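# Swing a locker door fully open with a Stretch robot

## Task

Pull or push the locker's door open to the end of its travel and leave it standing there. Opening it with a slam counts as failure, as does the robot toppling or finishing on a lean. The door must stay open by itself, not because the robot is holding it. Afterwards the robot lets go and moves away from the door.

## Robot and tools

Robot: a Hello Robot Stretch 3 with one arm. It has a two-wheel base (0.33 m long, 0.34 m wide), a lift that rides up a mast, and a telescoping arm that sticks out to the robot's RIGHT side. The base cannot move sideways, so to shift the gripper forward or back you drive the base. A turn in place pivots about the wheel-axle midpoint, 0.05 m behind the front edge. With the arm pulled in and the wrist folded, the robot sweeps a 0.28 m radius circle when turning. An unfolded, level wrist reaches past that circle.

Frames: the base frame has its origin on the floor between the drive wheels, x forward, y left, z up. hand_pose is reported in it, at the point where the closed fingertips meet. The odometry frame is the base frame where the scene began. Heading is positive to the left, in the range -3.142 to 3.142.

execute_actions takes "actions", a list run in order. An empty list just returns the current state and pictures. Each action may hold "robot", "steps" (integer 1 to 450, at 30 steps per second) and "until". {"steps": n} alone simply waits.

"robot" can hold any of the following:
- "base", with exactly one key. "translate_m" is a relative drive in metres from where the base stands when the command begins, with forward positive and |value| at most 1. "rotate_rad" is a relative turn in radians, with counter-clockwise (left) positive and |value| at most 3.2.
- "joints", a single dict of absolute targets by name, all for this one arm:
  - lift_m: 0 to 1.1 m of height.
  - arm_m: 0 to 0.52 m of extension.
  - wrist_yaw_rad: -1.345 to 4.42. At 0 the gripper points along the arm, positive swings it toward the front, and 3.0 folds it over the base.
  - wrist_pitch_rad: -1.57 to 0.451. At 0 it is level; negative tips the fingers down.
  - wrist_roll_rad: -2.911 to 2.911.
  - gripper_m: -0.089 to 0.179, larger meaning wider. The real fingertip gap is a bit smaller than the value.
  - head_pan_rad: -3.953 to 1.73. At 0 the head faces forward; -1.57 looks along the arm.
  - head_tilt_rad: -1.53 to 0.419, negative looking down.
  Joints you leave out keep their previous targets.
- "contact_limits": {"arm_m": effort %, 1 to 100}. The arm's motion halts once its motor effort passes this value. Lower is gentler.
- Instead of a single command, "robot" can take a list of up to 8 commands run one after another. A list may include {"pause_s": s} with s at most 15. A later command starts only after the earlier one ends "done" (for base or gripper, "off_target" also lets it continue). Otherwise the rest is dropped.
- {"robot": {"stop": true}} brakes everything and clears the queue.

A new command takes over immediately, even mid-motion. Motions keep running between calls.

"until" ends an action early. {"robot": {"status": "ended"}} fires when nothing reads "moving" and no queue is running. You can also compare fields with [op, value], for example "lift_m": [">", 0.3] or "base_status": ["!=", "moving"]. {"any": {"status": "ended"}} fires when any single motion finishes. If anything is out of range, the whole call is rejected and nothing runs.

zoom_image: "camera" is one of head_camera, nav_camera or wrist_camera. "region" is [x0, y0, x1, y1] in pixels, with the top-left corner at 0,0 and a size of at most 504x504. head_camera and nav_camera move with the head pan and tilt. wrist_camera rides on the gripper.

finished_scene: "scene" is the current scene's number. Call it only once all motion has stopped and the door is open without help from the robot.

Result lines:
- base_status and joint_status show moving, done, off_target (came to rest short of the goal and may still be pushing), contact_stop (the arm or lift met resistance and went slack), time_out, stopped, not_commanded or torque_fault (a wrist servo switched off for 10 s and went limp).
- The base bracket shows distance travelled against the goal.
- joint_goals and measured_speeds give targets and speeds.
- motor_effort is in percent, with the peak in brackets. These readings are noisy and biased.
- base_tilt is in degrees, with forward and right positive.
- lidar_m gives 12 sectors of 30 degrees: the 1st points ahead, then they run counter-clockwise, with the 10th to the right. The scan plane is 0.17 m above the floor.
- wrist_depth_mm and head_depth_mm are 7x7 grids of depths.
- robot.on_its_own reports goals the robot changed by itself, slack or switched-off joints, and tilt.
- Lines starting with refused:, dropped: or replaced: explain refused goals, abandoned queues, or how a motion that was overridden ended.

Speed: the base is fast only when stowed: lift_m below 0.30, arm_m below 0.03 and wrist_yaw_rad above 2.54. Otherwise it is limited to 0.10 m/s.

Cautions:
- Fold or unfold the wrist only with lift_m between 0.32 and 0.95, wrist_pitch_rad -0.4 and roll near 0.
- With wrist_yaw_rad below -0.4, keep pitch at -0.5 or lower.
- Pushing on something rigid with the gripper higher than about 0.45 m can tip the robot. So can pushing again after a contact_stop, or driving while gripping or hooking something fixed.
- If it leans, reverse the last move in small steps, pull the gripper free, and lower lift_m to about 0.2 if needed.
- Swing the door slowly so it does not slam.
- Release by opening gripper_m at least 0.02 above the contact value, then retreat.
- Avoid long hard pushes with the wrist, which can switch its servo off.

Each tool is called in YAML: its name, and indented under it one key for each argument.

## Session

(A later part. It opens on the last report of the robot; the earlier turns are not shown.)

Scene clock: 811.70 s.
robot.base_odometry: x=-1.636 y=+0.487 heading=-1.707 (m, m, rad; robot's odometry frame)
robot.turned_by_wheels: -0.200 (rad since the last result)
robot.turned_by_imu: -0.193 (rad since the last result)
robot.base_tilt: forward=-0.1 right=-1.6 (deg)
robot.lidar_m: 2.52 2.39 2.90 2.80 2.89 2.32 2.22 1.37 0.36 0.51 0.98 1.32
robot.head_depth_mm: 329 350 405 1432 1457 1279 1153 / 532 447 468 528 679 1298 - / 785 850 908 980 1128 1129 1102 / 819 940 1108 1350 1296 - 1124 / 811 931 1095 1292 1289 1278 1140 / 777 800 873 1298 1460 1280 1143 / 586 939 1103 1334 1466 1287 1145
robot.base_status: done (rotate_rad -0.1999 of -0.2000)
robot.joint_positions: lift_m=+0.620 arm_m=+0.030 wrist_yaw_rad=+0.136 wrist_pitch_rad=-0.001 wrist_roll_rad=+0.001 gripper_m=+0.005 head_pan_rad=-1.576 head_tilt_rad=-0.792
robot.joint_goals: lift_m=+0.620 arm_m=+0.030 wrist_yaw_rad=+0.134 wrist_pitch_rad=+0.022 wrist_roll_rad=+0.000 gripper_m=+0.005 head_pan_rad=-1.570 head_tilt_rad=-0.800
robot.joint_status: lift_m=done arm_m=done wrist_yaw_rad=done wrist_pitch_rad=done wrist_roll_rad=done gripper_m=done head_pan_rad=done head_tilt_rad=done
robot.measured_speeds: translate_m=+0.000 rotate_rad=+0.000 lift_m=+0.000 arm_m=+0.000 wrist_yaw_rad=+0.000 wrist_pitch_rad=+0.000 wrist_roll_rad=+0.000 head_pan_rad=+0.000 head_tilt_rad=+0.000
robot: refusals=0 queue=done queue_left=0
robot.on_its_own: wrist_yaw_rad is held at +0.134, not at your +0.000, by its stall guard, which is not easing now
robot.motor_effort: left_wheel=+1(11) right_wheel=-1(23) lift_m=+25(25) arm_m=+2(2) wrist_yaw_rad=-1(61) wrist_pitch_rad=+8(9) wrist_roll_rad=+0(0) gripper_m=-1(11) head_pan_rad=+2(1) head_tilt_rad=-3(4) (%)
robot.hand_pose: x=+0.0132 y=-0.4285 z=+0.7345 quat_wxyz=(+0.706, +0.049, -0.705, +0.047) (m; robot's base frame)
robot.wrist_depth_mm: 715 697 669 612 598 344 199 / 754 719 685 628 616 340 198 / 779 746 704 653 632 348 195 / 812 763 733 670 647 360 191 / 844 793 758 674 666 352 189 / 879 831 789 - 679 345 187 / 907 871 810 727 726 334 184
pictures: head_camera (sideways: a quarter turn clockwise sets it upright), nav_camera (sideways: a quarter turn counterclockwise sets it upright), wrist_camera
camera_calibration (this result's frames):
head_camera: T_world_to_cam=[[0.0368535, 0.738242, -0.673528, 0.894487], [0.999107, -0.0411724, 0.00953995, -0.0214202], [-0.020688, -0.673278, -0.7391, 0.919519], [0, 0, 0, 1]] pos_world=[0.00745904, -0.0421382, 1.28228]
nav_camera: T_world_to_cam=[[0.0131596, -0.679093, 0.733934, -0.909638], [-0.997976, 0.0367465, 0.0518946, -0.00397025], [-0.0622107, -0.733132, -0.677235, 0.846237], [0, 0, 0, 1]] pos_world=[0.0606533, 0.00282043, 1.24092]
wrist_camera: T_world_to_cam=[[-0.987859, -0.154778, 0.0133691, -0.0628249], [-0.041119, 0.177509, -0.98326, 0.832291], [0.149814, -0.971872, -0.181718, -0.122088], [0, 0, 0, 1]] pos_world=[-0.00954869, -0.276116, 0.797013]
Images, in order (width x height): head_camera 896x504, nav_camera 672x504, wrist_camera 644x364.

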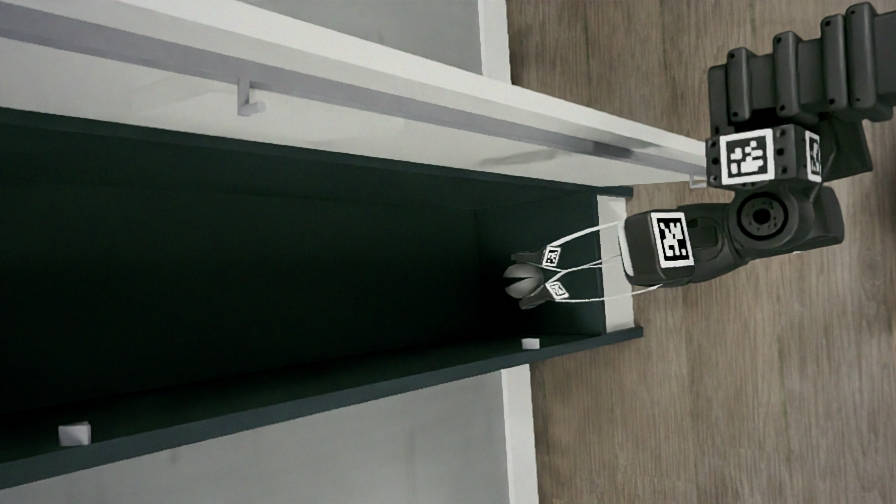

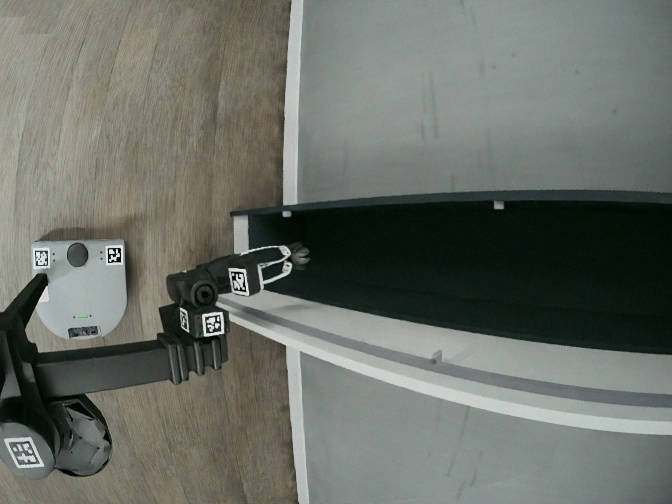

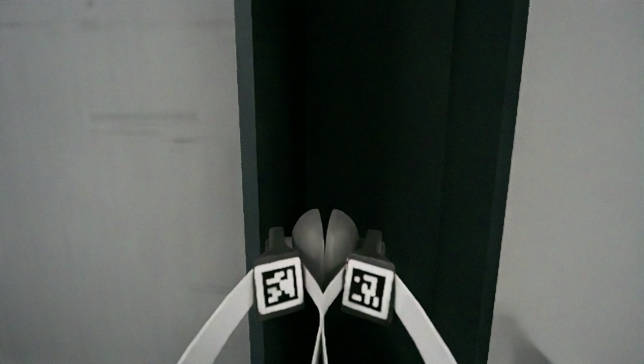

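execute_actions:
  actions:
    - {"robot": [{"joints": {"arm_m": 0.10, "wrist_yaw_rad": -0.15}, "contact_limits": {"arm_m": 14}}, {"base": {"translate_m": -0.04}}], "steps": 450, "until": {"robot": {"status": "ended"}}}

Scene clock: 850.50 s.
robot.base_odometry: x=-1.631 y=+0.526 heading=-1.707 (m, m, rad; robot's odometry frame)
robot.turned_by_wheels: +0.000 (rad since the last result)
robot.turned_by_imu: +0.002 (rad since the last result)
robot.base_tilt: forward=-0.2 right=-1.7 (deg)
robot.lidar_m: 2.56 2.41 2.90 2.79 2.89 2.27 2.18 1.37 0.35 0.35 0.67 1.32
robot.head_depth_mm: 831 986 1167 1440 1463 1292 1163 / 324 351 402 1339 1462 - 1116 / 578 652 550 721 624 - 1144 / 820 940 1100 1308 1322 1257 1140 / 812 933 1095 1330 1308 1284 1138 / 806 907 988 1078 1434 1285 1140 / 657 686 1079 1333 1469 1280 1144
robot.base_status: done (translate_m -0.0400 of -0.0400)
robot.joint_positions: lift_m=+0.620 arm_m=+0.100 wrist_yaw_rad=-0.149 wrist_pitch_rad=-0.001 wrist_roll_rad=+0.001 gripper_m=+0.005 head_pan_rad=-1.576 head_tilt_rad=-0.792
robot.joint_goals: lift_m=+0.620 arm_m=+0.100 wrist_yaw_rad=-0.150 wrist_pitch_rad=+0.022 wrist_roll_rad=+0.000 gripper_m=+0.005 head_pan_rad=-1.570 head_tilt_rad=-0.800
robot.joint_status: lift_m=done arm_m=done wrist_yaw_rad=done wrist_pitch_rad=done wrist_roll_rad=done gripper_m=done head_pan_rad=done head_tilt_rad=done
robot.measured_speeds: translate_m=+0.000 rotate_rad=+0.000 lift_m=+0.000 arm_m=+0.000 wrist_yaw_rad=+0.000 wrist_pitch_rad=+0.000 wrist_roll_rad=+0.000 head_pan_rad=+0.000 head_tilt_rad=+0.000
robot: refusals=0 queue=done queue_left=0
robot.motor_effort: left_wheel=+0(2) right_wheel=-1(4) lift_m=+25(25) arm_m=+3(1) wrist_yaw_rad=-1(1) wrist_pitch_rad=+8(8) wrist_roll_rad=+0(0) gripper_m=-1(0) head_pan_rad=+2(2) head_tilt_rad=-4(3) (%)
robot.contact_limits: arm_m 14 (drawing in: default 21, maximum 34; extending or still: default 28, maximum 46)
robot.hand_pose: x=-0.0594 y=-0.4981 z=+0.7347 quat_wxyz=(+0.705, -0.052, -0.705, -0.053) (m; robot's base frame)
robot.wrist_depth_mm: 324 512 529 425 145 81 48 / 320 505 546 436 146 81 48 / 322 502 564 452 147 81 48 / 321 502 585 461 147 82 46 / 318 499 599 469 148 62 47 / 336 492 619 - 134 62 49 / 344 487 652 574 170 62 50
pictures: head_camera (sideways: a quarter turn clockwise sets it upright), nav_camera (sideways: a quarter turn counterclockwise sets it upright), wrist_camera
camera_calibration (this result's frames):
head_camera: T_world_to_cam=[[0.0368535, 0.738242, -0.673528, 0.894487], [0.999107, -0.0411724, 0.00953995, -0.0214202], [-0.020688, -0.673278, -0.7391, 0.919519], [0, 0, 0, 1]] pos_world=[0.00745904, -0.0421382, 1.28228]
nav_camera: T_world_to_cam=[[0.0131596, -0.679093, 0.733934, -0.909638], [-0.997976, 0.0367465, 0.0518946, -0.00397026], [-0.0622107, -0.733132, -0.677235, 0.846237], [0, 0, 0, 1]] pos_world=[0.0606533, 0.00282044, 1.24092]
wrist_camera: T_world_to_cam=[[-0.991622, 0.128479, 0.0133809, -0.00444611], [0.0102256, 0.181338, -0.983368, 0.846832], [-0.128769, -0.974992, -0.181133, -0.197273], [0, 0, 0, 1]] pos_world=[-0.0384709, -0.345332, 0.797074]
Images, in order (width x height): head_camera 896x504, nav_camera 672x504, wrist_camera 644x364.

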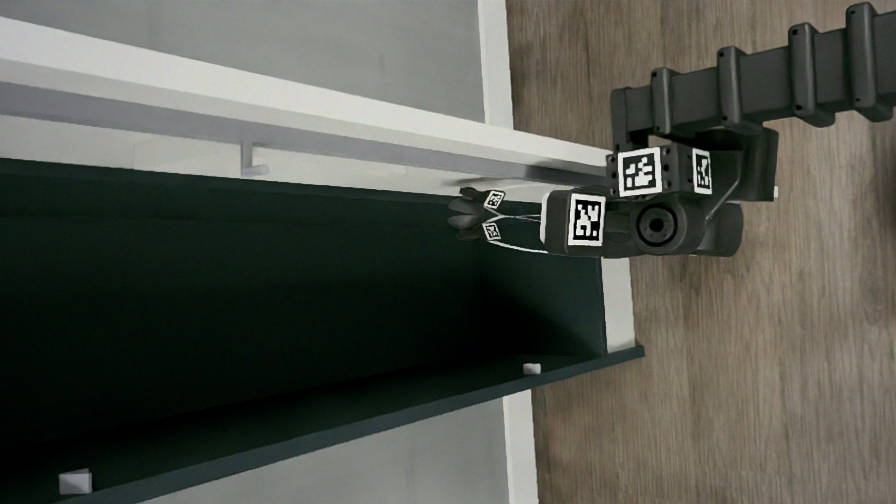

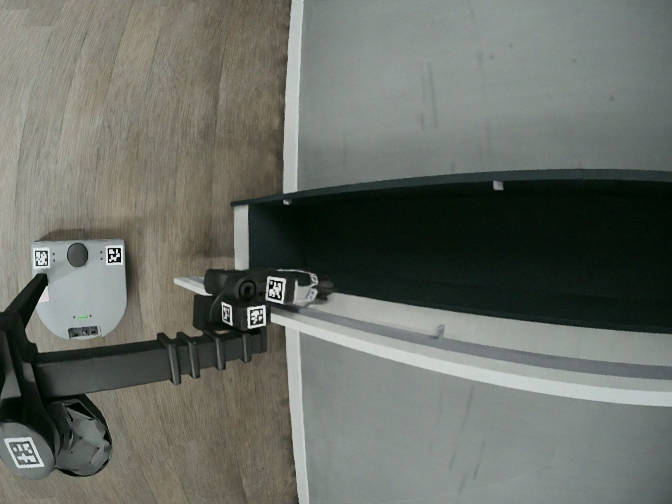

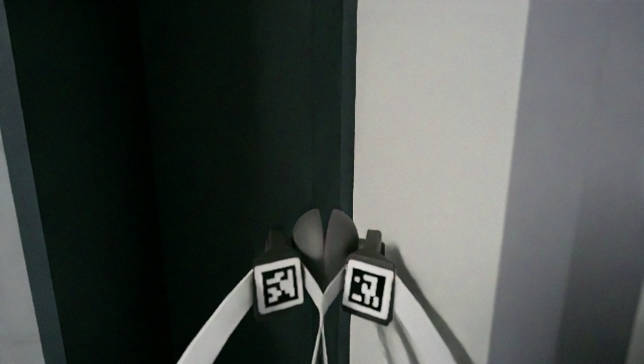

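execute_actions:
  actions:
    - {"robot": {"base": {"translate_m": -0.03}}, "steps": 450, "until": {"robot": {"status": "ended"}}}

Scene clock: 856.03 s.
robot.base_odometry: x=-1.627 y=+0.556 heading=-1.707 (m, m, rad; robot's odometry frame)
robot.turned_by_wheels: +0.000 (rad since the last result)
robot.turned_by_imu: +0.001 (rad since the last result)
robot.base_tilt: forward=-0.1 right=-1.6 (deg)
robot.lidar_m: 2.58 2.44 2.90 2.79 2.88 2.24 2.15 1.38 0.36 0.40 0.67 1.32
robot.head_depth_mm: 303 339 1146 1439 1460 1286 1160 / 374 382 418 497 1426 - 1118 / 505 502 541 666 686 - 1138 / 790 904 1055 1299 1325 1259 1139 / 812 931 1100 1334 1311 1278 1142 / 808 926 1039 1117 1384 1279 1139 / 763 742 835 1338 1466 1283 1145
robot.base_status: done (translate_m -0.0300 of -0.0300)
robot.joint_positions: lift_m=+0.620 arm_m=+0.100 wrist_yaw_rad=-0.148 wrist_pitch_rad=-0.001 wrist_roll_rad=+0.001 gripper_m=+0.005 head_pan_rad=-1.576 head_tilt_rad=-0.792
robot.joint_goals: lift_m=+0.620 arm_m=+0.100 wrist_yaw_rad=-0.150 wrist_pitch_rad=+0.022 wrist_roll_rad=+0.000 gripper_m=+0.005 head_pan_rad=-1.570 head_tilt_rad=-0.800
robot.joint_status: lift_m=done arm_m=done wrist_yaw_rad=done wrist_pitch_rad=done wrist_roll_rad=done gripper_m=done head_pan_rad=done head_tilt_rad=done
robot.measured_speeds: translate_m=+0.000 rotate_rad=+0.000 lift_m=+0.000 arm_m=+0.000 wrist_yaw_rad=+0.000 wrist_pitch_rad=+0.000 wrist_roll_rad=+0.000 head_pan_rad=+0.000 head_tilt_rad=+0.000
robot: refusals=0 queue=done queue_left=0
robot.motor_effort: left_wheel=+1(2) right_wheel=-1(9) lift_m=+25(25) arm_m=+2(2) wrist_yaw_rad=-1(6) wrist_pitch_rad=+8(8) wrist_roll_rad=+0(0) gripper_m=+0(0) head_pan_rad=+1(2) head_tilt_rad=-3(3) (%)
robot.contact_limits: arm_m 14 (drawing in: default 21, maximum 34; extending or still: default 28, maximum 46)
robot.hand_pose: x=-0.0593 y=-0.4981 z=+0.7347 quat_wxyz=(+0.705, -0.052, -0.705, -0.053) (m; robot's base frame)
robot.wrist_depth_mm: 371 519 532 288 137 90 67 / 367 535 553 297 139 91 56 / 368 548 566 297 141 92 57 / 367 563 586 308 143 93 57 / 365 567 604 314 144 94 57 / 364 561 615 - 136 95 58 / 360 555 652 353 162 96 58
pictures: head_camera (sideways: a quarter turn clockwise sets it upright), nav_camera (sideways: a quarter turn counterclockwise sets it upright), wrist_camera
camera_calibration (this result's frames):
head_camera: T_world_to_cam=[[0.0368536, 0.738242, -0.673528, 0.894487], [0.999107, -0.0411725, 0.00953994, -0.0214202], [-0.0206881, -0.673278, -0.7391, 0.919519], [0, 0, 0, 1]] pos_world=[0.00745904, -0.0421382, 1.28228]
nav_camera: T_world_to_cam=[[0.0131595, -0.679093, 0.733934, -0.909638], [-0.997976, 0.0367466, 0.0518946, -0.00397026], [-0.0622108, -0.733132, -0.677235, 0.846237], [0, 0, 0, 1]] pos_world=[0.0606533, 0.00282044, 1.24092]
wrist_camera: T_world_to_cam=[[-0.991682, 0.128016, 0.013381, -0.00456041], [0.0101407, 0.181343, -0.983368, 0.846832], [-0.128313, -0.975052, -0.181133, -0.197282], [0, 0, 0, 1]] pos_world=[-0.0384238, -0.345344, 0.797074]
Images, in order (width x height): head_camera 896x504, nav_camera 672x504, wrist_camera 644x364.

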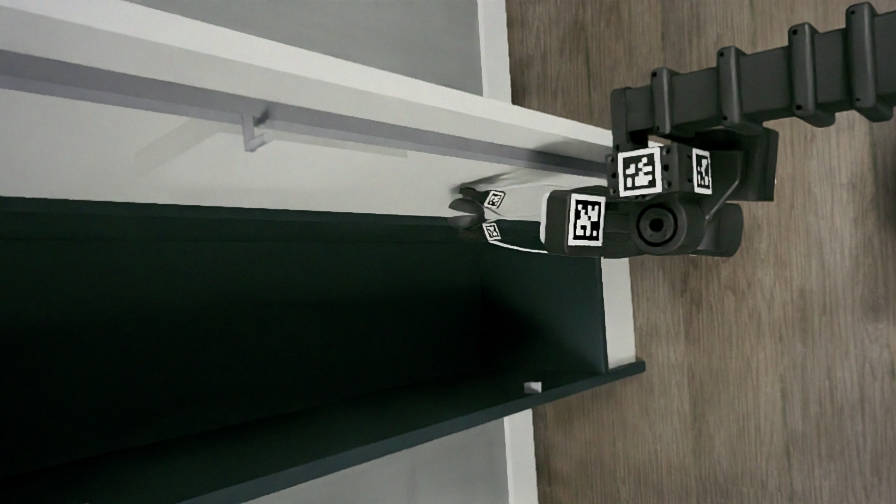

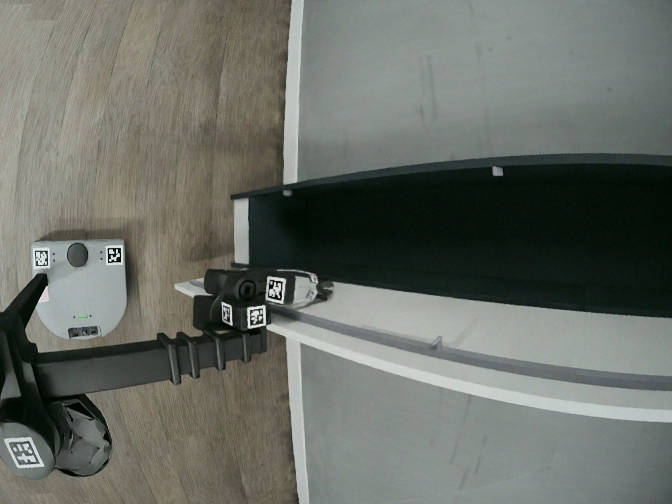

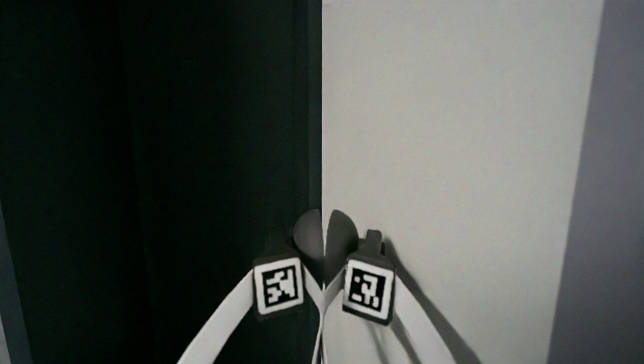

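execute_actions:
  actions:
    - {"robot": [{"base": {"translate_m": -0.03}}, {"base": {"translate_m": -0.03}}], "steps": 150, "until": {"robot": {"wrist_yaw_rad": [">", -0.12]}}}
    - {"robot": {"stop": true}, "steps": 30, "until": {"robot": {"status": "ended"}}}

Scene clock: 878.97 s.
robot.base_odometry: x=-1.619 y=+0.615 heading=-1.707 (m, m, rad; robot's odometry frame)
robot.turned_by_wheels: +0.000 (rad since the last result)
robot.turned_by_imu: +0.002 (rad since the last result)
robot.base_tilt: forward=-0.1 right=-1.6 (deg)
robot.lidar_m: 2.65 2.48 2.90 2.80 2.89 2.19 2.10 1.38 0.40 0.45 0.67 1.32
robot.head_depth_mm: 347 383 444 1444 1464 1288 1165 / 397 427 474 562 691 - 1119 / 453 479 560 680 785 - 1137 / 528 609 725 902 1271 1262 1135 / 813 936 1100 1332 1314 1285 1139 / 807 925 1092 1271 1296 1282 1140 / 805 896 932 1037 1458 1277 1145
robot.base_status: done (translate_m -0.0300 of -0.0300)
robot.joint_positions: lift_m=+0.620 arm_m=+0.100 wrist_yaw_rad=-0.148 wrist_pitch_rad=-0.001 wrist_roll_rad=+0.001 gripper_m=+0.005 head_pan_rad=-1.576 head_tilt_rad=-0.792
robot.joint_goals: lift_m=+0.620 arm_m=+0.100 wrist_yaw_rad=-0.150 wrist_pitch_rad=+0.022 wrist_roll_rad=+0.000 gripper_m=+0.005 head_pan_rad=-1.570 head_tilt_rad=-0.800
robot.joint_status: lift_m=done arm_m=done wrist_yaw_rad=done wrist_pitch_rad=done wrist_roll_rad=done gripper_m=done head_pan_rad=done head_tilt_rad=done
robot.measured_speeds: translate_m=+0.000 rotate_rad=+0.000 lift_m=+0.000 arm_m=+0.000 wrist_yaw_rad=+0.000 wrist_pitch_rad=+0.000 wrist_roll_rad=+0.000 head_pan_rad=+0.000 head_tilt_rad=+0.000
robot: refusals=0 queue=done queue_left=0
robot.motor_effort: left_wheel=+0(5) right_wheel=-1(9) lift_m=+25(25) arm_m=+2(2) wrist_yaw_rad=-1(18) wrist_pitch_rad=+8(8) wrist_roll_rad=+0(0) gripper_m=-1(3) head_pan_rad=+1(1) head_tilt_rad=-3(3) (%)
robot.contact_limits: arm_m 14 (drawing in: default 21, maximum 34; extending or still: default 28, maximum 46)
robot.hand_pose: x=-0.0593 y=-0.4982 z=+0.7347 quat_wxyz=(+0.705, -0.052, -0.705, -0.053) (m; robot's base frame)
robot.wrist_depth_mm: 453 524 527 191 139 109 89 / 451 532 542 197 142 111 91 / 448 551 557 204 145 113 92 / 447 570 581 210 148 115 93 / 442 579 604 215 151 117 85 / 442 600 617 - 147 119 86 / 437 621 630 240 166 121 87
pictures: head_camera (sideways: a quarter turn clockwise sets it upright), nav_camera (sideways: a quarter turn counterclockwise sets it upright), wrist_camera
camera_calibration (this result's frames):
head_camera: T_world_to_cam=[[0.0368535, 0.738242, -0.673528, 0.894487], [0.999107, -0.0411724, 0.00953994, -0.0214202], [-0.020688, -0.673278, -0.7391, 0.919519], [0, 0, 0, 1]] pos_world=[0.00745904, -0.0421382, 1.28228]
nav_camera: T_world_to_cam=[[0.0131596, -0.679093, 0.733934, -0.909638], [-0.997976, 0.0367465, 0.0518946, -0.00397026], [-0.0622107, -0.733132, -0.677235, 0.846237], [0, 0, 0, 1]] pos_world=[0.0606533, 0.00282044, 1.24092]
wrist_camera: T_world_to_cam=[[-0.991683, 0.128009, 0.0133842, -0.00455697], [0.0101136, 0.181171, -0.9834, 0.846824], [-0.128309, -0.975085, -0.180958, -0.19748], [0, 0, 0, 1]] pos_world=[-0.0384219, -0.345396, 0.797092]
Images, in order (width x height): head_camera 896x504, nav_camera 672x504, wrist_camera 644x364.

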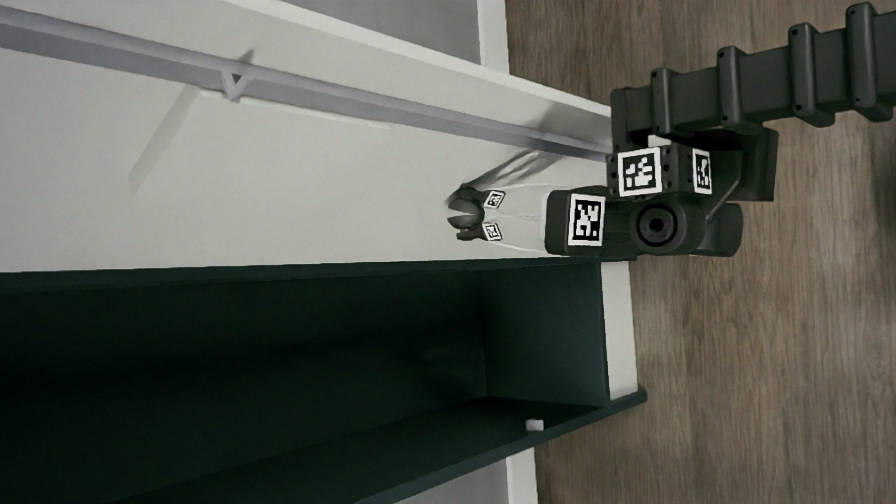

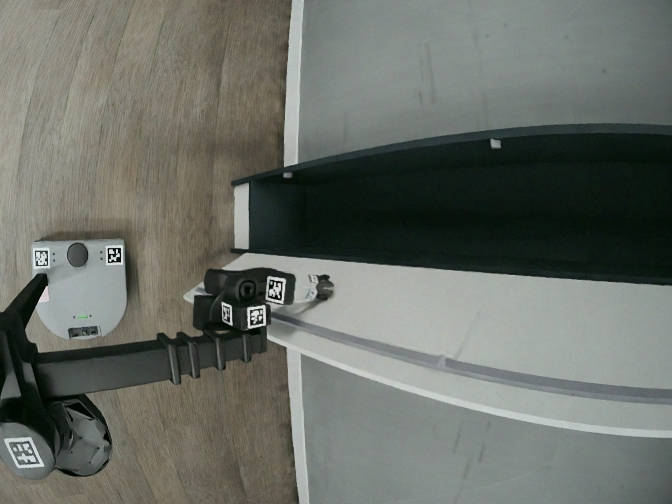

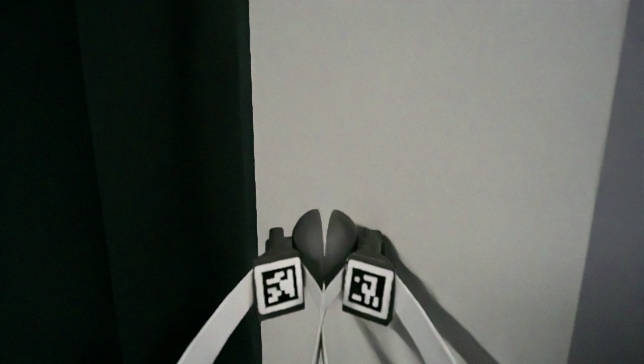

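execute_actions:
  actions:
    - {"robot": {"base": {"translate_m": -0.045}, "joints": {"arm_m": 0.13}, "contact_limits": {"arm_m": 12}}, "steps": 66, "until": {"robot": {"wrist_yaw_rad": [">", -0.11]}}}
    - {"robot": {"stop": true}, "steps": 30, "until": {"robot": {"status": "ended"}}}

Scene clock: 899.33 s.
robot.base_odometry: x=-1.613 y=+0.660 heading=-1.707 (m, m, rad; robot's odometry frame)
robot.turned_by_wheels: +0.000 (rad since the last result)
robot.turned_by_imu: +0.001 (rad since the last result)
robot.base_tilt: forward=-0.1 right=-1.6 (deg)
robot.lidar_m: 2.69 2.53 2.87 2.80 2.88 2.13 2.05 1.38 0.55 0.57 0.67 1.33
robot.head_depth_mm: 460 511 596 1360 1459 1274 1164 / 482 529 632 753 894 - 1138 / 501 564 668 796 928 1236 1136 / 523 602 709 865 1152 1257 1141 / 561 675 1043 1295 1309 1283 1140 / 810 927 1091 1320 1293 1281 1142 / 806 921 1028 1058 1389 1285 1145
robot.base_status: done (translate_m -0.0450 of -0.0450)
robot.joint_positions: lift_m=+0.620 arm_m=+0.130 wrist_yaw_rad=-0.148 wrist_pitch_rad=-0.001 wrist_roll_rad=+0.001 gripper_m=+0.005 head_pan_rad=-1.576 head_tilt_rad=-0.792
robot.joint_goals: lift_m=+0.620 arm_m=+0.130 wrist_yaw_rad=-0.150 wrist_pitch_rad=+0.022 wrist_roll_rad=+0.000 gripper_m=+0.005 head_pan_rad=-1.570 head_tilt_rad=-0.800
robot.joint_status: lift_m=done arm_m=done wrist_yaw_rad=done wrist_pitch_rad=done wrist_roll_rad=done gripper_m=done head_pan_rad=done head_tilt_rad=done
robot.measured_speeds: translate_m=+0.000 rotate_rad=+0.000 lift_m=+0.000 arm_m=+0.000 wrist_yaw_rad=+0.000 wrist_pitch_rad=+0.000 wrist_roll_rad=+0.000 head_pan_rad=+0.000 head_tilt_rad=+0.000
robot: refusals=0 queue=done queue_left=0
robot.motor_effort: left_wheel=+1(3) right_wheel=-1(9) lift_m=+25(25) arm_m=+2(10) wrist_yaw_rad=-1(9) wrist_pitch_rad=+8(8) wrist_roll_rad=+0(0) gripper_m=+0(1) head_pan_rad=+1(1) head_tilt_rad=-3(3) (%)
robot.contact_limits: arm_m 12 (drawing in: default 21, maximum 34; extending or still: default 28, maximum 46)
robot.hand_pose: x=-0.0593 y=-0.5281 z=+0.7347 quat_wxyz=(+0.705, -0.052, -0.705, -0.053) (m; robot's base frame)
robot.wrist_depth_mm: 477 493 224 203 185 170 158 / 490 508 232 209 190 175 161 / 503 512 241 216 197 179 160 / 508 534 250 223 202 183 163 / 512 557 261 228 208 189 166 / 508 573 276 - 209 194 172 / 505 590 273 248 225 200 176
pictures: head_camera (sideways: a quarter turn clockwise sets it upright), nav_camera (sideways: a quarter turn counterclockwise sets it upright), wrist_camera
camera_calibration (this result's frames):
head_camera: T_world_to_cam=[[0.0368536, 0.738242, -0.673528, 0.894487], [0.999107, -0.0411725, 0.00953995, -0.0214202], [-0.0206881, -0.673278, -0.7391, 0.919519], [0, 0, 0, 1]] pos_world=[0.00745904, -0.0421382, 1.28228]
nav_camera: T_world_to_cam=[[0.0131595, -0.679093, 0.733934, -0.909638], [-0.997976, 0.0367466, 0.0518946, -0.00397026], [-0.0622108, -0.733132, -0.677235, 0.846237], [0, 0, 0, 1]] pos_world=[0.0606533, 0.00282043, 1.24092]
wrist_camera: T_world_to_cam=[[-0.991651, 0.128254, 0.01338, -0.000653416], [0.0101898, 0.181375, -0.983361, 0.852277], [-0.128547, -0.975015, -0.181168, -0.2265], [0, 0, 0, 1]] pos_world=[-0.0384483, -0.375339, 0.79707]
Images, in order (width x height): head_camera 896x504, nav_camera 672x504, wrist_camera 644x364.

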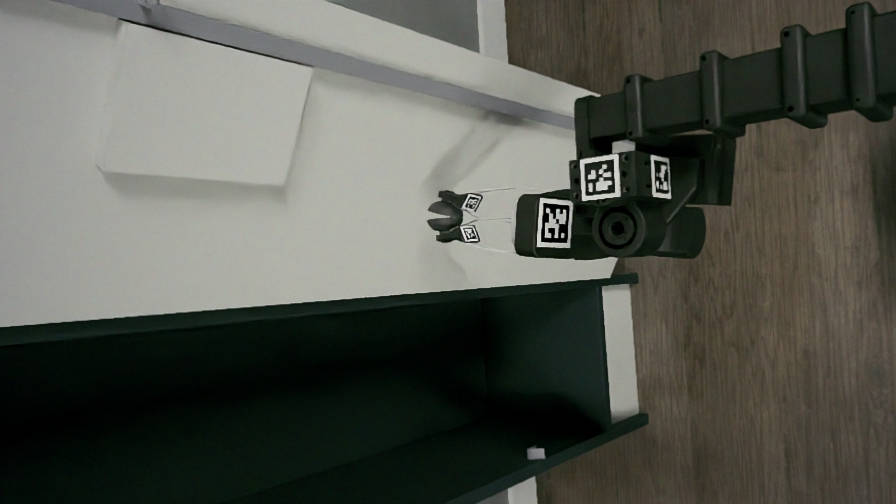

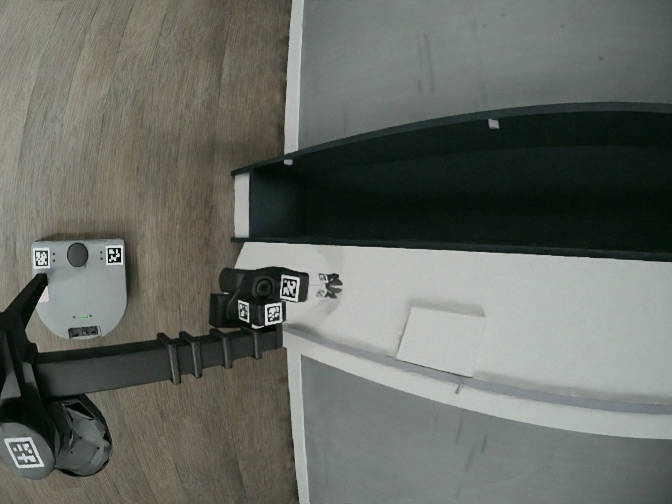

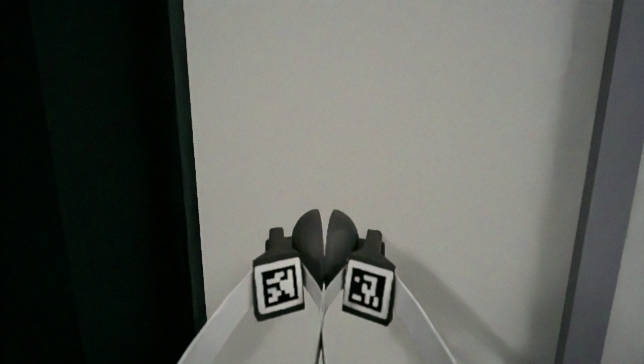

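execute_actions:
  actions: []

Scene clock: 921.13 s.
robot.base_odometry: x=-1.613 y=+0.660 heading=-1.707 (m, m, rad; robot's odometry frame)
robot.turned_by_wheels: +0.000 (rad since the last result)
robot.turned_by_imu: +0.001 (rad since the last result)
robot.base_tilt: forward=-0.2 right=-1.6 (deg)
robot.lidar_m: 2.69 2.53 2.88 2.79 2.88 2.14 2.05 1.38 0.55 0.57 0.67 1.32
robot.head_depth_mm: 460 510 595 1362 1458 1273 1160 / 481 527 634 753 892 - 1138 / 501 565 669 795 928 1231 1137 / 522 602 710 865 1152 1256 1138 / 561 674 1044 1294 1314 1284 1141 / 811 928 1089 1314 1291 1279 1143 / 805 919 1025 1061 1380 1285 1146
robot.base_status: done (translate_m -0.0450 of -0.0450)
robot.joint_positions: lift_m=+0.620 arm_m=+0.130 wrist_yaw_rad=-0.148 wrist_pitch_rad=-0.001 wrist_roll_rad=+0.001 gripper_m=+0.005 head_pan_rad=-1.576 head_tilt_rad=-0.792
robot.joint_goals: lift_m=+0.620 arm_m=+0.130 wrist_yaw_rad=-0.150 wrist_pitch_rad=+0.022 wrist_roll_rad=+0.000 gripper_m=+0.005 head_pan_rad=-1.570 head_tilt_rad=-0.800
robot.joint_status: lift_m=done arm_m=done wrist_yaw_rad=done wrist_pitch_rad=done wrist_roll_rad=done gripper_m=done head_pan_rad=done head_tilt_rad=done
robot.measured_speeds: translate_m=+0.000 rotate_rad=+0.000 lift_m=+0.000 arm_m=+0.000 wrist_yaw_rad=+0.000 wrist_pitch_rad=+0.000 wrist_roll_rad=+0.000 head_pan_rad=+0.000 head_tilt_rad=+0.000
robot: refusals=0 queue=done queue_left=0
robot.motor_effort: left_wheel=+0(1) right_wheel=-2(1) lift_m=+25(25) arm_m=+3(2) wrist_yaw_rad=-1(1) wrist_pitch_rad=+8(8) wrist_roll_rad=+0(0) gripper_m=+0(0) head_pan_rad=+2(1) head_tilt_rad=-3(4) (%)
robot.contact_limits: arm_m 12 (drawing in: default 21, maximum 34; extending or still: default 28, maximum 46)
robot.hand_pose: x=-0.0593 y=-0.5281 z=+0.7347 quat_wxyz=(+0.705, -0.052, -0.705, -0.053) (m; robot's base frame)
robot.wrist_depth_mm: 476 486 226 203 185 171 158 / 493 502 232 209 191 175 160 / 499 520 242 216 197 179 159 / 511 537 249 223 202 184 163 / 514 554 260 227 206 189 166 / 505 570 276 - 210 194 171 / 507 591 275 248 224 199 176
pictures: head_camera (sideways: a quarter turn clockwise sets it upright), nav_camera (sideways: a quarter turn counterclockwise sets it upright), wrist_camera
camera_calibration (this result's frames):
head_camera: T_world_to_cam=[[0.0368535, 0.738242, -0.673528, 0.894487], [0.999107, -0.0411724, 0.00953995, -0.0214202], [-0.020688, -0.673278, -0.7391, 0.919519], [0, 0, 0, 1]] pos_world=[0.00745904, -0.0421382, 1.28228]
nav_camera: T_world_to_cam=[[0.0131596, -0.679093, 0.733934, -0.909638], [-0.997976, 0.0367465, 0.0518946, -0.00397026], [-0.0622107, -0.733132, -0.677235, 0.846237], [0, 0, 0, 1]] pos_world=[0.0606533, 0.00282044, 1.24092]
wrist_camera: T_world_to_cam=[[-0.991651, 0.128254, 0.01338, -0.000653394], [0.0101897, 0.181375, -0.983361, 0.852277], [-0.128547, -0.975015, -0.181168, -0.2265], [0, 0, 0, 1]] pos_world=[-0.0384483, -0.375339, 0.79707]
Images, in order (width x height): head_camera 896x504, nav_camera 672x504, wrist_camera 644x364.

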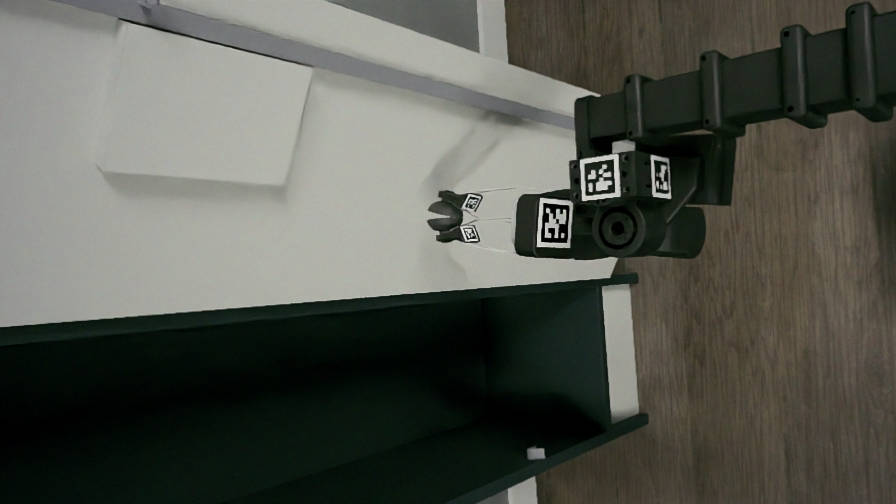

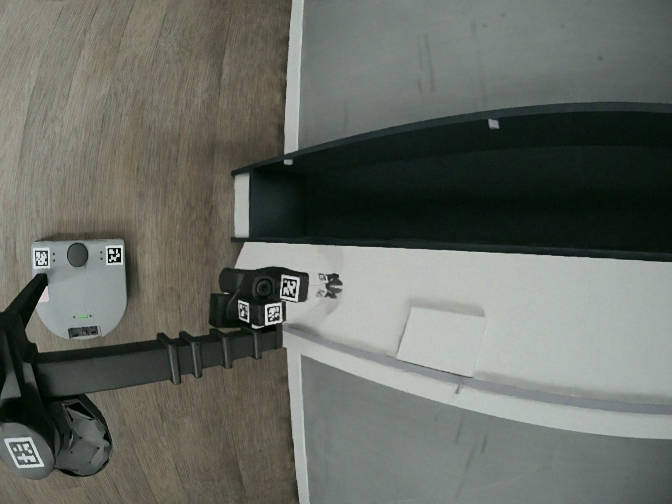

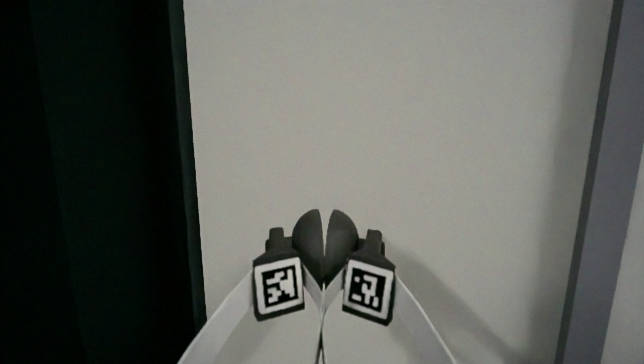

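execute_actions:
  actions:
    - {"robot": [{"base": {"translate_m": -0.07}}, {"joints": {"arm_m": 0.15}, "contact_limits": {"arm_m": 12}}], "steps": 200, "until": {"robot": {"status": "ended"}}}

Scene clock: 955.30 s.
robot.base_odometry: x=-1.603 y=+0.729 heading=-1.707 (m, m, rad; robot's odometry frame)
robot.turned_by_wheels: +0.000 (rad since the last result)
robot.turned_by_imu: +0.002 (rad since the last result)
robot.base_tilt: forward=-0.2 right=-1.6 (deg)
robot.lidar_m: 2.76 2.59 2.90 2.79 2.86 2.06 1.98 1.38 0.57 0.58 0.68 1.32
robot.head_depth_mm: 481 957 1171 1440 1454 1274 1155 / 483 544 645 862 1485 - 1129 / 500 553 671 805 - 1238 1135 / 510 581 695 847 1100 1259 1138 / 526 607 719 893 1239 1279 1137 / 544 663 1066 1316 1296 1281 1141 / 804 921 1080 1229 1269 1286 1144
robot.base_status: done (translate_m -0.0700 of -0.0700)
robot.joint_positions: lift_m=+0.620 arm_m=+0.150 wrist_yaw_rad=-0.152 wrist_pitch_rad=-0.001 wrist_roll_rad=+0.001 gripper_m=+0.005 head_pan_rad=-1.576 head_tilt_rad=-0.792
robot.joint_goals: lift_m=+0.620 arm_m=+0.150 wrist_yaw_rad=-0.150 wrist_pitch_rad=+0.022 wrist_roll_rad=+0.000 gripper_m=+0.005 head_pan_rad=-1.570 head_tilt_rad=-0.800
robot.joint_status: lift_m=done arm_m=done wrist_yaw_rad=done wrist_pitch_rad=done wrist_roll_rad=done gripper_m=done head_pan_rad=done head_tilt_rad=done
robot.measured_speeds: translate_m=+0.000 rotate_rad=+0.000 lift_m=+0.000 arm_m=+0.000 wrist_yaw_rad=+0.000 wrist_pitch_rad=+0.000 wrist_roll_rad=+0.000 head_pan_rad=+0.000 head_tilt_rad=+0.000
robot: refusals=0 queue=done queue_left=0
robot.motor_effort: left_wheel=+1(1) right_wheel=-2(5) lift_m=+25(25) arm_m=+2(11) wrist_yaw_rad=+2(5) wrist_pitch_rad=+8(8) wrist_roll_rad=+0(1) gripper_m=-1(0) head_pan_rad=+1(1) head_tilt_rad=-3(3) (%)
robot.contact_limits: arm_m 12 (drawing in: default 21, maximum 34; extending or still: default 28, maximum 46)
robot.hand_pose: x=-0.0602 y=-0.5480 z=+0.7346 quat_wxyz=(+0.705, -0.053, -0.705, -0.054) (m; robot's base frame)
robot.wrist_depth_mm: 342 201 191 181 173 161 161 / 469 208 197 187 178 165 606 / 484 216 203 192 182 170 629 / 505 223 210 199 188 176 654 / 517 231 217 202 194 179 676 / 535 239 229 - 198 186 716 / 556 250 233 221 210 193 723
pictures: head_camera (sideways: a quarter turn clockwise sets it upright), nav_camera (sideways: a quarter turn counterclockwise sets it upright), wrist_camera
camera_calibration (this result's frames):
head_camera: T_world_to_cam=[[0.0368539, 0.738242, -0.673528, 0.894487], [0.999106, -0.0411729, 0.00953995, -0.0214202], [-0.0206883, -0.673278, -0.7391, 0.919519], [0, 0, 0, 1]] pos_world=[0.00745902, -0.0421382, 1.28228]
nav_camera: T_world_to_cam=[[0.0131592, -0.679093, 0.733934, -0.909638], [-0.997976, 0.036747, 0.0518946, -0.00397026], [-0.0622111, -0.733132, -0.677235, 0.846237], [0, 0, 0, 1]] pos_world=[0.0606533, 0.00282041, 1.24092]
wrist_camera: T_world_to_cam=[[-0.991207, 0.131644, 0.0133744, 0.00292562], [0.0108532, 0.181619, -0.983309, 0.855953], [-0.131875, -0.974518, -0.181451, -0.24572], [0, 0, 0, 1]] pos_world=[-0.0387944, -0.395301, 0.797041]
Images, in order (width x height): head_camera 896x504, nav_camera 672x504, wrist_camera 644x364.

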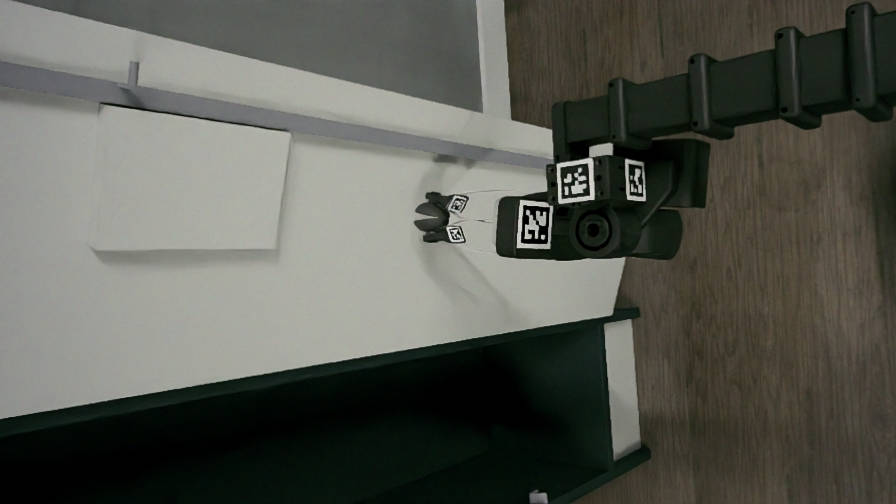

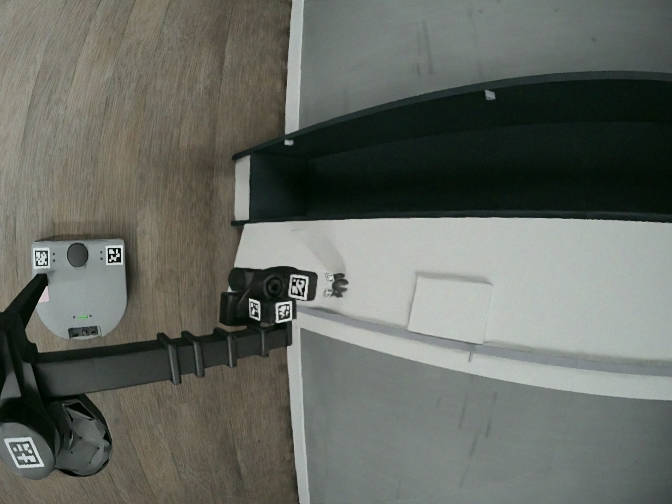

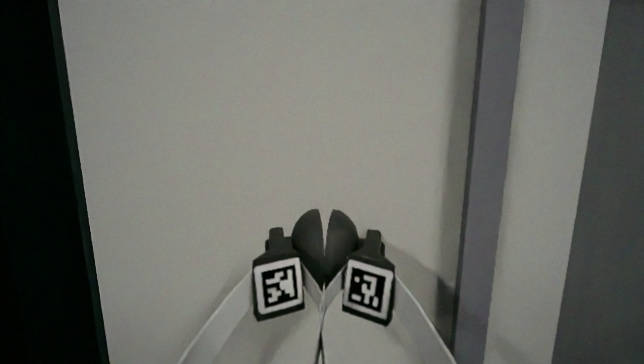

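execute_actions:
  actions:
    - {"robot": {"joints": {"arm_m": 0.165}, "contact_limits": {"arm_m": 14}}, "steps": 90, "until": {"robot": {"status": "ended"}}}

Scene clock: 962.07 s.
robot.base_odometry: x=-1.603 y=+0.729 heading=-1.707 (m, m, rad; robot's odometry frame)
robot.turned_by_wheels: +0.000 (rad since the last result)
robot.turned_by_imu: +0.001 (rad since the last result)
robot.base_tilt: forward=-0.2 right=-1.6 (deg)
robot.lidar_m: 2.76 2.59 2.89 2.79 2.87 2.06 1.98 1.38 0.58 0.58 0.68 1.33
robot.head_depth_mm: 486 955 1175 1443 1459 1274 1151 / 488 550 653 869 1491 - 1128 / 503 558 676 813 - 1253 1137 / 513 582 698 844 1104 1281 1138 / 528 608 721 892 1234 1278 1140 / 545 664 1068 1326 1296 1280 1140 / 806 923 1081 1233 1274 1281 1140
robot.base_status: done (translate_m -0.0700 of -0.0700)
robot.joint_positions: lift_m=+0.620 arm_m=+0.165 wrist_yaw_rad=-0.152 wrist_pitch_rad=-0.001 wrist_roll_rad=+0.001 gripper_m=+0.005 head_pan_rad=-1.576 head_tilt_rad=-0.792
robot.joint_goals: lift_m=+0.620 arm_m=+0.165 wrist_yaw_rad=-0.150 wrist_pitch_rad=+0.022 wrist_roll_rad=+0.000 gripper_m=+0.005 head_pan_rad=-1.570 head_tilt_rad=-0.800
robot.joint_status: lift_m=done arm_m=done wrist_yaw_rad=done wrist_pitch_rad=done wrist_roll_rad=done gripper_m=done head_pan_rad=done head_tilt_rad=done
robot.measured_speeds: translate_m=+0.000 rotate_rad=+0.000 lift_m=+0.000 arm_m=+0.000 wrist_yaw_rad=+0.000 wrist_pitch_rad=+0.000 wrist_roll_rad=+0.000 head_pan_rad=+0.000 head_tilt_rad=+0.000
robot: refusals=0 queue=done queue_left=0
robot.motor_effort: left_wheel=+0(1) right_wheel=-2(2) lift_m=+25(25) arm_m=+2(2) wrist_yaw_rad=+1(1) wrist_pitch_rad=+8(8) wrist_roll_rad=+0(1) gripper_m=-1(0) head_pan_rad=+1(1) head_tilt_rad=-3(3) (%)
robot.contact_limits: arm_m 14 (drawing in: default 21, maximum 34; extending or still: default 28, maximum 46)
robot.hand_pose: x=-0.0601 y=-0.5630 z=+0.7346 quat_wxyz=(+0.705, -0.053, -0.705, -0.054) (m; robot's base frame)
robot.wrist_depth_mm: 197 187 179 171 163 154 151 / 212 194 184 176 168 156 156 / 344 200 191 182 173 162 161 / 481 208 196 187 179 166 167 / 500 214 204 190 184 171 645 / 516 223 212 - 188 176 684 / 532 232 219 207 199 183 718
pictures: head_camera (sideways: a quarter turn clockwise sets it upright), nav_camera (sideways: a quarter turn counterclockwise sets it upright), wrist_camera
camera_calibration (this result's frames):
head_camera: T_world_to_cam=[[0.0368534, 0.738242, -0.673528, 0.894487], [0.999107, -0.0411721, 0.00953995, -0.0214202], [-0.0206878, -0.673278, -0.7391, 0.919519], [0, 0, 0, 1]] pos_world=[0.00745905, -0.0421382, 1.28228]
nav_camera: T_world_to_cam=[[0.0131597, -0.679093, 0.733934, -0.909638], [-0.997976, 0.0367462, 0.0518946, -0.00397026], [-0.0622106, -0.733132, -0.677235, 0.846237], [0, 0, 0, 1]] pos_world=[0.0606533, 0.00282045, 1.24092]
wrist_camera: T_world_to_cam=[[-0.991233, 0.13145, 0.013376, 0.00483744], [0.0108056, 0.181542, -0.983324, 0.858662], [-0.131687, -0.974558, -0.181371, -0.260398], [0, 0, 0, 1]] pos_world=[-0.0387742, -0.410292, 0.797049]
Images, in order (width x height): head_camera 896x504, nav_camera 672x504, wrist_camera 644x364.

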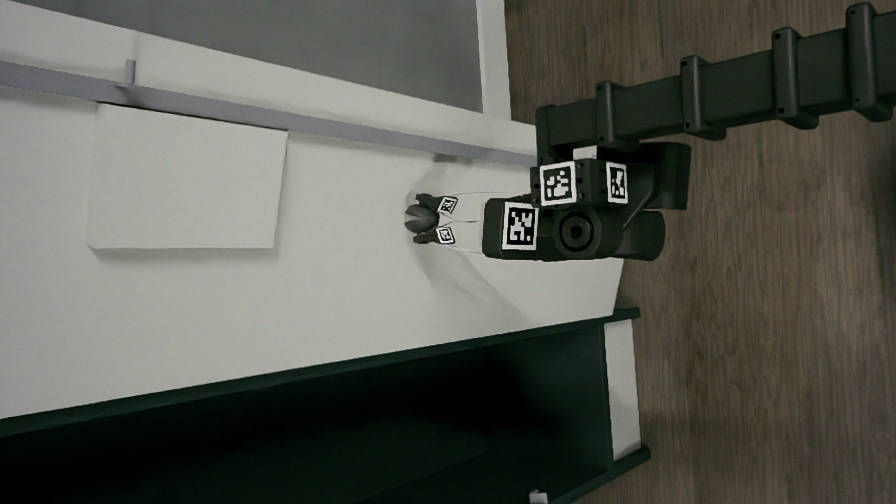

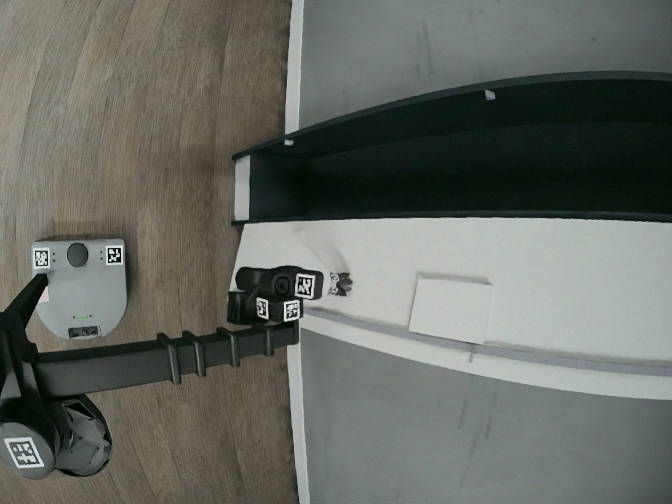

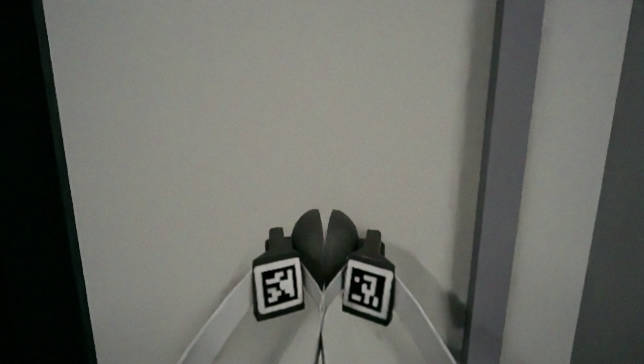

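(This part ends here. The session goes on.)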